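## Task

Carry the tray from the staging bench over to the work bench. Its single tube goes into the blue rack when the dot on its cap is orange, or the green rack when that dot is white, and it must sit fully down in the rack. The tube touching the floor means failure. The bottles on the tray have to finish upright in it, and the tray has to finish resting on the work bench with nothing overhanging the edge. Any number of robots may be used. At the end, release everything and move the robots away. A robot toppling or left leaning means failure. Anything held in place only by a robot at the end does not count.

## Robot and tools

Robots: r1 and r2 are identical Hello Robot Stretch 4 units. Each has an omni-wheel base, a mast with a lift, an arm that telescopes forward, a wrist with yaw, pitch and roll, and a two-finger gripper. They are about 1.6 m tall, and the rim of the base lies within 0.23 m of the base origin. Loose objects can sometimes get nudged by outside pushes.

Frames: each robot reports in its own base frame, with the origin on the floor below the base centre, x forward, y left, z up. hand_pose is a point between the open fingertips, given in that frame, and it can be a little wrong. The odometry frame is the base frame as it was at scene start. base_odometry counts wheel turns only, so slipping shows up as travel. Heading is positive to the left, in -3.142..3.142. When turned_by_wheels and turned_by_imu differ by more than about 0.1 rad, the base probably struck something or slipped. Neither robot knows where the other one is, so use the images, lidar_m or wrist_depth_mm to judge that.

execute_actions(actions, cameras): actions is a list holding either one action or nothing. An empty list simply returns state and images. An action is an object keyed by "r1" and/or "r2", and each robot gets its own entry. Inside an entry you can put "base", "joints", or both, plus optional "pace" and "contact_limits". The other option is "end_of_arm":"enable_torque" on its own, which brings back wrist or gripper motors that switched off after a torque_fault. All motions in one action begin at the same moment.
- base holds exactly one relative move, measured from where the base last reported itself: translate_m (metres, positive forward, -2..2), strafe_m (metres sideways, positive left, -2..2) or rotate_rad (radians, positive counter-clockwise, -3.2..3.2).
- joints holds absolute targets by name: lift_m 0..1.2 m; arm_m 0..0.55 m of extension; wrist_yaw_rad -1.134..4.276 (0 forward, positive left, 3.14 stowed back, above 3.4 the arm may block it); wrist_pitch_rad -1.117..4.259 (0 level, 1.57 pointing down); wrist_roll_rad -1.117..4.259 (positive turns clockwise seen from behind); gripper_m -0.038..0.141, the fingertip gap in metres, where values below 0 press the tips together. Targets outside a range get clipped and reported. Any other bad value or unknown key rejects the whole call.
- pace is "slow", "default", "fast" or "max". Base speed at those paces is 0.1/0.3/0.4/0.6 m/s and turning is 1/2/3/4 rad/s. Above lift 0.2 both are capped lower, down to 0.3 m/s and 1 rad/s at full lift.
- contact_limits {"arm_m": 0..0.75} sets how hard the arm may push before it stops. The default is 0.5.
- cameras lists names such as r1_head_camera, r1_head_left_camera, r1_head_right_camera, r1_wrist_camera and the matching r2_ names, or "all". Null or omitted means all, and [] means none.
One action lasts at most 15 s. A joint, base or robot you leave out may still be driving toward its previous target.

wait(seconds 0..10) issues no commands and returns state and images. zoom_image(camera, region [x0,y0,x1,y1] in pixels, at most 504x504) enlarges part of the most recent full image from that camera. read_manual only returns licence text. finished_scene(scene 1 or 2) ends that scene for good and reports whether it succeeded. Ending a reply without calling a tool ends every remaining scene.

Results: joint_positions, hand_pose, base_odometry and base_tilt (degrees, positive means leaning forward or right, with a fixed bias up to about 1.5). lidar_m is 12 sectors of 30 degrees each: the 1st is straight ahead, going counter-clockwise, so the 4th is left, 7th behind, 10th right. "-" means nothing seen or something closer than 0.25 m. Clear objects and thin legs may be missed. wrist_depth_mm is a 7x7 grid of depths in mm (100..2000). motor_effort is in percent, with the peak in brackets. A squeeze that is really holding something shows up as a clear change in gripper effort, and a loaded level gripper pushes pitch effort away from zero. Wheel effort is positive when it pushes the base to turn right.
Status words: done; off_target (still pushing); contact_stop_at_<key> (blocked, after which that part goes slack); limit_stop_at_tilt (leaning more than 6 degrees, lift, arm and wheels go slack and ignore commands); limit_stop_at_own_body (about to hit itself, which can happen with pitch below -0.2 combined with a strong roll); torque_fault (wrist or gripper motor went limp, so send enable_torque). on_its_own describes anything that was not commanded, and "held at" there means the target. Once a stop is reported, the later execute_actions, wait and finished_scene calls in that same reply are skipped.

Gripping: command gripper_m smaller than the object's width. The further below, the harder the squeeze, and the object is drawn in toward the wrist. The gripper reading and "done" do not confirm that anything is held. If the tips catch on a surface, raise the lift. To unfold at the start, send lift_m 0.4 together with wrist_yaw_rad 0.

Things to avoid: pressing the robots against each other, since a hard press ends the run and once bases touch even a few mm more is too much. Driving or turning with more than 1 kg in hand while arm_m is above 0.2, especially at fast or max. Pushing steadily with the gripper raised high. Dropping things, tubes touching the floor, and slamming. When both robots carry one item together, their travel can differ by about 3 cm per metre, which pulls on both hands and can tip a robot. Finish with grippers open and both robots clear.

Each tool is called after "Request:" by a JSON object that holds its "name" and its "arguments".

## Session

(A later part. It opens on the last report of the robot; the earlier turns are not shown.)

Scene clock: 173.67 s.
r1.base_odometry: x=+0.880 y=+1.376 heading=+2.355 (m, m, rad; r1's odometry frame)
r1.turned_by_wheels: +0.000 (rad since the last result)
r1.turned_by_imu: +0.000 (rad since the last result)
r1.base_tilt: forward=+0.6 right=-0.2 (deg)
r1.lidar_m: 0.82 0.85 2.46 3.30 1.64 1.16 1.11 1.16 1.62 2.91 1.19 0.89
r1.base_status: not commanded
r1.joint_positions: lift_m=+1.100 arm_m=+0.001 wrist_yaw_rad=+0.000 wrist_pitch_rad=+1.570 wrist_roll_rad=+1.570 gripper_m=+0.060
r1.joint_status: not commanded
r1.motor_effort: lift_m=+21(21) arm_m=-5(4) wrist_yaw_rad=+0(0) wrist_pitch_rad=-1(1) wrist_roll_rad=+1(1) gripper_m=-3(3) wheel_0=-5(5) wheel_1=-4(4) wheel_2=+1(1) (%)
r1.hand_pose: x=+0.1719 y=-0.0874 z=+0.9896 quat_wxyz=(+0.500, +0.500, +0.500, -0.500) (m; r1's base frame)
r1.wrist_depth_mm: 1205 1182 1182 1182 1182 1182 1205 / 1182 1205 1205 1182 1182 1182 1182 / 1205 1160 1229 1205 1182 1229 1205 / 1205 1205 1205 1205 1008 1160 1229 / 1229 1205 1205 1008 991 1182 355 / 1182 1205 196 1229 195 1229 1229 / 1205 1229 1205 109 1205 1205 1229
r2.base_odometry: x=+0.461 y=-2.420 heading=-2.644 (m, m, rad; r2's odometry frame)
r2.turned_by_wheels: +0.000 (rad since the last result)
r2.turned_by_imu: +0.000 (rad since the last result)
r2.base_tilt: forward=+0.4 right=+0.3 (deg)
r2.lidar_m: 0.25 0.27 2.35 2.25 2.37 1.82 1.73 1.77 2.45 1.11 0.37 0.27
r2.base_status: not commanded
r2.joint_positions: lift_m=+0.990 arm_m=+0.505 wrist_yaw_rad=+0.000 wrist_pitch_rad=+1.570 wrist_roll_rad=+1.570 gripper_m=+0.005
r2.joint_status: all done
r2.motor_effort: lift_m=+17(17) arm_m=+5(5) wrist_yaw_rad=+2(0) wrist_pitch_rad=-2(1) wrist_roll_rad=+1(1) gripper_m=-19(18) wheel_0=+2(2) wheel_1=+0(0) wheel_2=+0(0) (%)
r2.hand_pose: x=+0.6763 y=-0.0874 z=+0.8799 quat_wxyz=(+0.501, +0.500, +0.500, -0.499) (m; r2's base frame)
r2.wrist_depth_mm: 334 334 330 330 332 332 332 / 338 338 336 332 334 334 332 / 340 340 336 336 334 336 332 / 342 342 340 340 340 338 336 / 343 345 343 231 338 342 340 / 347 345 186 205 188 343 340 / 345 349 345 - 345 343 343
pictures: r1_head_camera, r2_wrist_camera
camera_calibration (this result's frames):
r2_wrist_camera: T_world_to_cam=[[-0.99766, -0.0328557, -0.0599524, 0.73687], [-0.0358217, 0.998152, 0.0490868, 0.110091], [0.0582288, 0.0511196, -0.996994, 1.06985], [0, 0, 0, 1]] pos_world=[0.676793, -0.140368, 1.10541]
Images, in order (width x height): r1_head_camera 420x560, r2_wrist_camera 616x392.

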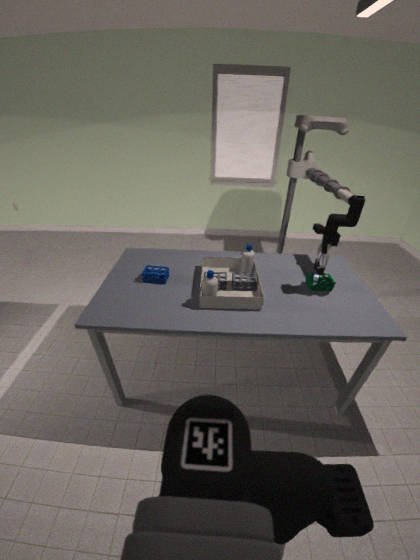

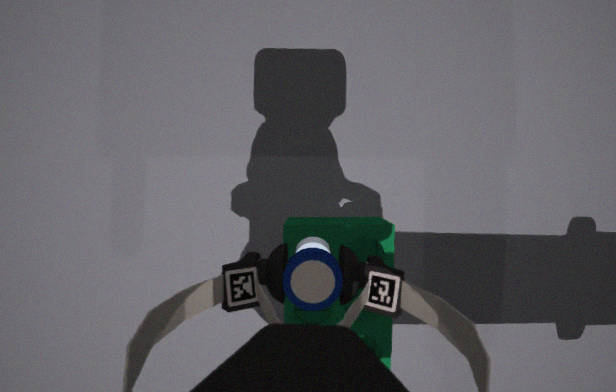

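In. Go further down until it's seated.

Request:
{"name": "execute_actions", "arguments": {"actions": [{"r2":{"joints":{"lift_m":0.968},"pace":"slow"}}], "cameras": []}}

Request:
{"name": "execute_actions", "arguments": {"actions": [{"r2":{"joints":{"gripper_m":0.06}}}], "cameras": []}}

Request:
{"name": "execute_actions", "arguments": {"actions": [{"r2":{"joints":{"lift_m":1.1},"base":{"strafe_m":0.056}}}], "cameras": ["r2_wrist_camera","r1_head_camera"]}}

Request:
{"name": "zoom_image", "arguments": {"camera": "r1_head_camera", "region": [270,240,370,310]}}

Scene clock: 186.23 s.
r1.base_odometry: x=+0.880 y=+1.376 heading=+2.355 (m, m, rad; r1's odometry frame)
r1.turned_by_wheels: +0.000 (rad since the last result)
r1.turned_by_imu: +0.001 (rad since the last result)
r1.base_tilt: forward=+0.5 right=-0.1 (deg)
r1.lidar_m: 0.81 0.88 2.43 3.33 1.64 1.15 1.11 1.18 1.60 2.90 1.22 0.86
r1.base_status: not commanded
r1.joint_positions: lift_m=+1.100 arm_m=+0.001 wrist_yaw_rad=+0.000 wrist_pitch_rad=+1.570 wrist_roll_rad=+1.570 gripper_m=+0.060
r1.joint_status: not commanded
r1.motor_effort: lift_m=+21(21) arm_m=-4(4) wrist_yaw_rad=-1(1) wrist_pitch_rad=-1(0) wrist_roll_rad=+0(1) gripper_m=-1(3) wheel_0=-5(5) wheel_1=-4(4) wheel_2=+1(1) (%)
r1.hand_pose: x=+0.1719 y=-0.0874 z=+0.9896 quat_wxyz=(+0.500, +0.500, +0.500, -0.500) (m; r1's base frame)
r1.wrist_depth_mm: 1182 1182 1160 1205 1205 1182 1182 / 1182 1205 1205 1182 1182 1182 1205 / 1205 1205 1182 1205 1182 1205 1205 / 1182 1205 1229 1229 991 1182 1205 / 1182 1205 1229 991 991 1205 353 / 1229 1205 196 1182 195 1205 1205 / 1182 1205 1205 109 1205 1182 1160
r2.base_odometry: x=+0.461 y=-2.420 heading=-2.644 (m, m, rad; r2's odometry frame)
r2.turned_by_wheels: +0.000 (rad since the last result)
r2.turned_by_imu: -0.001 (rad since the last result)
r2.base_tilt: forward=+0.4 right=+0.3 (deg)
r2.lidar_m: 0.26 0.28 2.37 2.26 2.38 1.79 1.73 1.77 2.43 1.06 0.39 0.28
r2.base_status: not commanded
r2.joint_positions: lift_m=+0.969 arm_m=+0.505 wrist_yaw_rad=+0.000 wrist_pitch_rad=+1.571 wrist_roll_rad=+1.570 gripper_m=+0.005
r2.joint_status: all done
r2.motor_effort: lift_m=+13(18) arm_m=+5(5) wrist_yaw_rad=+0(2) wrist_pitch_rad=-4(4) wrist_roll_rad=+1(1) gripper_m=-15(18) wheel_0=+3(2) wheel_1=+0(0) wheel_2=+0(0) (%)
r2.hand_pose: x=+0.6761 y=-0.0874 z=+0.8583 quat_wxyz=(+0.500, +0.500, +0.500, -0.500) (m; r2's base frame)
r2.wrist_depth_mm: 315 317 315 314 312 312 309 / 319 315 317 317 315 314 314 / 320 319 319 317 317 314 314 / 322 324 322 320 320 317 317 / 325 322 324 227 291 322 320 / 325 324 187 201 189 320 322 / 329 329 327 - 324 324 324
pictures: none
No camera images: the call's "cameras" was empty. Leave "cameras" out to get every camera's image.

Scene clock: 187.57 s.
r1.base_odometry: x=+0.880 y=+1.376 heading=+2.355 (m, m, rad; r1's odometry frame)
r1.turned_by_wheels: +0.000 (rad since the last result)
r1.turned_by_imu: +0.000 (rad since the last result)
r1.base_tilt: forward=+0.6 right=-0.2 (deg)
r1.lidar_m: 0.81 0.87 2.44 3.32 1.61 1.18 1.10 1.18 1.60 2.92 1.23 0.89
r1.base_status: not commanded
r1.joint_positions: lift_m=+1.100 arm_m=+0.001 wrist_yaw_rad=+0.000 wrist_pitch_rad=+1.570 wrist_roll_rad=+1.570 gripper_m=+0.060
r1.joint_status: not commanded
r1.motor_effort: lift_m=+21(21) arm_m=-5(4) wrist_yaw_rad=+1(0) wrist_pitch_rad=-1(1) wrist_roll_rad=+0(0) gripper_m=-3(2) wheel_0=-5(5) wheel_1=-4(4) wheel_2=+1(1) (%)
r1.hand_pose: x=+0.1719 y=-0.0874 z=+0.9896 quat_wxyz=(+0.500, +0.500, +0.500, -0.500) (m; r1's base frame)
r1.wrist_depth_mm: 1205 1160 1182 1160 1182 1205 1182 / 1182 1182 1182 1205 1182 1182 1182 / 1205 1182 1182 1205 1182 1182 1205 / 1205 1205 1182 1205 1008 1182 1205 / 1182 1182 1182 991 1008 1205 355 / 1182 1182 197 1182 195 1205 1205 / 1205 1255 1205 109 1205 1182 1182
r2.base_odometry: x=+0.461 y=-2.420 heading=-2.644 (m, m, rad; r2's odometry frame)
r2.turned_by_wheels: +0.000 (rad since the last result)
r2.turned_by_imu: +0.000 (rad since the last result)
r2.base_tilt: forward=+0.4 right=+0.3 (deg)
r2.lidar_m: 0.27 0.28 2.37 2.26 2.36 1.80 1.73 1.79 2.46 1.08 0.39 0.27
r2.base_status: not commanded
r2.joint_positions: lift_m=+0.968 arm_m=+0.505 wrist_yaw_rad=+0.000 wrist_pitch_rad=+1.571 wrist_roll_rad=+1.570 gripper_m=+0.060
r2.joint_status: all done
r2.motor_effort: lift_m=+17(17) arm_m=+5(5) wrist_yaw_rad=+0(1) wrist_pitch_rad=-4(4) wrist_roll_rad=+0(1) gripper_m=-2(14) wheel_0=+2(3) wheel_1=+0(0) wheel_2=+0(0) (%)
r2.hand_pose: x=+0.6761 y=-0.0874 z=+0.8580 quat_wxyz=(+0.500, +0.500, +0.500, -0.500) (m; r2's base frame)
r2.wrist_depth_mm: 312 314 310 309 310 310 310 / 315 314 314 314 312 310 310 / 317 317 317 314 315 317 314 / 320 319 319 317 319 315 317 / 322 322 319 258 257 317 317 / 324 324 324 198 196 320 320 / 325 325 322 - 320 324 322
pictures: none
No camera images: the call's "cameras" was empty. Leave "cameras" out to get every camera's image.

Scene clock: 189.17 s.
r1.base_odometry: x=+0.880 y=+1.376 heading=+2.355 (m, m, rad; r1's odometry frame)
r1.turned_by_wheels: +0.000 (rad since the last result)
r1.turned_by_imu: +0.001 (rad since the last result)
r1.base_tilt: forward=+0.5 right=-0.2 (deg)
r1.lidar_m: 0.81 0.87 2.44 3.33 1.65 1.16 1.12 1.16 1.62 2.91 1.20 0.89
r1.base_status: not commanded
r1.joint_positions: lift_m=+1.100 arm_m=+0.001 wrist_yaw_rad=+0.000 wrist_pitch_rad=+1.570 wrist_roll_rad=+1.570 gripper_m=+0.060
r1.joint_status: not commanded
r1.motor_effort: lift_m=+21(21) arm_m=-5(5) wrist_yaw_rad=+1(1) wrist_pitch_rad=-1(1) wrist_roll_rad=+1(0) gripper_m=-4(3) wheel_0=-5(5) wheel_1=-4(4) wheel_2=+1(1) (%)
r1.hand_pose: x=+0.1719 y=-0.0874 z=+0.9896 quat_wxyz=(+0.500, +0.500, +0.500, -0.500) (m; r1's base frame)
r1.wrist_depth_mm: 1182 1182 1205 1205 1160 1205 1182 / 1160 1205 1205 1205 1205 1182 1205 / 1182 1182 1205 1205 1182 1205 1205 / 1205 1205 1205 1182 976 1205 1182 / 1205 1205 1205 976 991 1205 353 / 1229 1205 196 1229 195 1205 1205 / 1205 1205 1205 109 1182 1205 1182
r2.base_odometry: x=+0.488 y=-2.469 heading=-2.644 (m, m, rad; r2's odometry frame)
r2.turned_by_wheels: +0.000 (rad since the last result)
r2.turned_by_imu: +0.000 (rad since the last result)
r2.base_tilt: forward=+0.4 right=+0.3 (deg)
r2.lidar_m: 0.25 0.26 2.30 2.20 2.29 1.81 1.73 1.78 2.44 1.08 0.39 0.28
r2.base_status: done
r2.joint_positions: lift_m=+1.100 arm_m=+0.505 wrist_yaw_rad=+0.000 wrist_pitch_rad=+1.570 wrist_roll_rad=+1.570 gripper_m=+0.060
r2.joint_status: all done
r2.motor_effort: lift_m=+21(22) arm_m=+5(5) wrist_yaw_rad=+2(2) wrist_pitch_rad=-4(4) wrist_roll_rad=+0(0) gripper_m=-3(1) wheel_0=+0(12) wheel_1=-1(9) wheel_2=+0(1) (%)
r2.hand_pose: x=+0.6761 y=-0.0874 z=+0.9895 quat_wxyz=(+0.500, +0.500, +0.500, -0.500) (m; r2's base frame)
r2.wrist_depth_mm: 439 439 442 436 436 433 436 / 445 442 436 442 442 436 439 / 445 445 445 442 439 442 439 / 452 449 449 389 445 445 445 / 459 449 455 424 445 449 449 / 459 455 452 452 196 452 449 / 462 459 459 - 452 452 455
pictures: r1_head_camera, r2_wrist_camera
camera_calibration (this result's frames):
r2_wrist_camera: T_world_to_cam=[[-0.997697, -0.0328525, -0.0593403, 0.742692], [-0.0357883, 0.998152, 0.0491088, 0.10466], [0.0576173, 0.0511194, -0.997029, 1.17961], [0, 0, 0, 1]] pos_world=[0.676762, -0.140368, 1.21504]
Images, in order (width x height): r1_head_camera 420x560, r2_wrist_camera 616x392.

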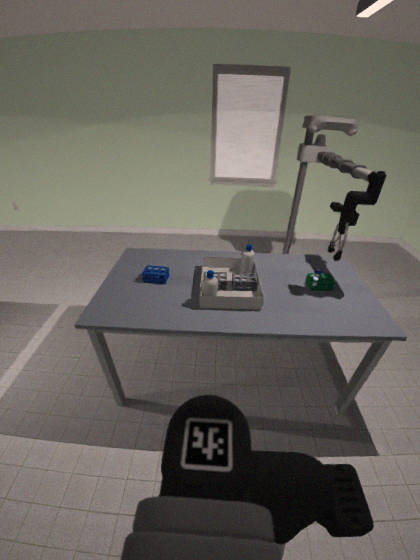

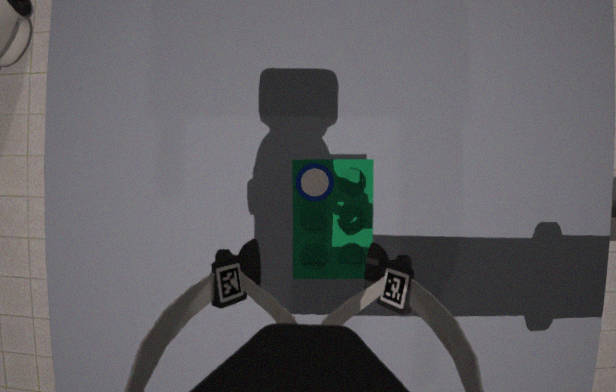

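Region (270, 240, 370, 310) of r1_head_camera's 420x560 image, scaled by 5.040, with more detail than that image has; it fills the top 353 rows of this view, and the rest is white.

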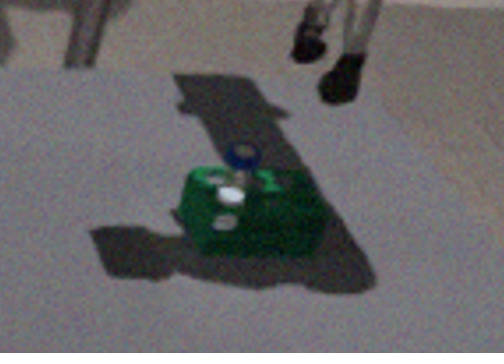

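Request:
{"name": "execute_actions", "arguments": {"actions": [{"r2":{"joints":{"arm_m":0},"base":{"translate_m":-0.4},"pace":"fast"}}], "cameras": []}}

Request:
{"name": "finished_scene", "arguments": {"scene": 1}}

Scene clock: 198.97 s.
r1.base_odometry: x=+0.880 y=+1.376 heading=+2.355 (m, m, rad; r1's odometry frame)
r1.turned_by_wheels: +0.000 (rad since the last result)
r1.turned_by_imu: +0.002 (rad since the last result)
r1.base_tilt: forward=+0.5 right=-0.1 (deg)
r1.lidar_m: 0.82 0.87 2.45 3.28 1.64 1.18 1.12 1.16 1.58 2.92 1.21 0.87
r1.base_status: not commanded
r1.joint_positions: lift_m=+1.100 arm_m=+0.001 wrist_yaw_rad=+0.000 wrist_pitch_rad=+1.570 wrist_roll_rad=+1.570 gripper_m=+0.060
r1.joint_status: not commanded
r1.motor_effort: lift_m=+21(21) arm_m=-5(4) wrist_yaw_rad=+0(1) wrist_pitch_rad=-1(0) wrist_roll_rad=+2(1) gripper_m=-1(1) wheel_0=-5(5) wheel_1=-4(4) wheel_2=+1(1) (%)
r1.hand_pose: x=+0.1719 y=-0.0874 z=+0.9896 quat_wxyz=(+0.500, +0.500, +0.500, -0.500) (m; r1's base frame)
r1.wrist_depth_mm: 1182 1205 1182 1182 1182 1205 1205 / 1205 1182 1160 1182 1182 1182 1182 / 1182 1182 1205 1182 1182 1205 1182 / 1205 1182 1182 1182 991 1229 1182 / 1205 1229 1205 991 991 1205 355 / 1205 1229 196 1205 194 1229 1205 / 1229 1205 1229 109 1182 1205 1205
r2.base_odometry: x=+0.839 y=-2.278 heading=-2.644 (m, m, rad; r2's odometry frame)
r2.turned_by_wheels: +0.000 (rad since the last result)
r2.turned_by_imu: -0.004 (rad since the last result)
r2.base_tilt: forward=+0.4 right=+0.3 (deg)
r2.lidar_m: 0.65 0.69 2.30 2.21 1.93 1.39 1.31 1.34 1.87 3.12 0.97 0.68
r2.base_status: done
r2.joint_positions: lift_m=+1.100 arm_m=+0.003 wrist_yaw_rad=+0.000 wrist_pitch_rad=+1.570 wrist_roll_rad=+1.570 gripper_m=+0.060
r2.joint_status: all done
joint sent to its limit — the command would take r2.arm_m past its lower limit, so that joint was sent only as far as its limit.
r2.motor_effort: lift_m=+21(22) arm_m=-5(5) wrist_yaw_rad=+1(1) wrist_pitch_rad=-4(4) wrist_roll_rad=+0(1) gripper_m=-3(3) wheel_0=-2(5) wheel_1=+0(6) wheel_2=+0(11) (%)
r2.hand_pose: x=+0.1738 y=-0.0874 z=+0.9896 quat_wxyz=(+0.500, +0.500, +0.500, -0.500) (m; r2's base frame)
r2.wrist_depth_mm: 1182 1182 1205 1138 1182 1182 1160 / 1205 1205 1205 1182 1182 1182 1138 / 1182 1182 1205 1182 1205 1182 1182 / 1182 1205 1205 1205 1008 1182 1182 / 1229 1255 1182 1008 991 1205 1160 / 778 1205 1229 991 196 1182 1205 / 1229 1229 1255 - 1229 1229 1205
pictures: none
No camera images: the call's "cameras" was empty. Leave "cameras" out to get every camera's image.

The scene is finished: the task was done.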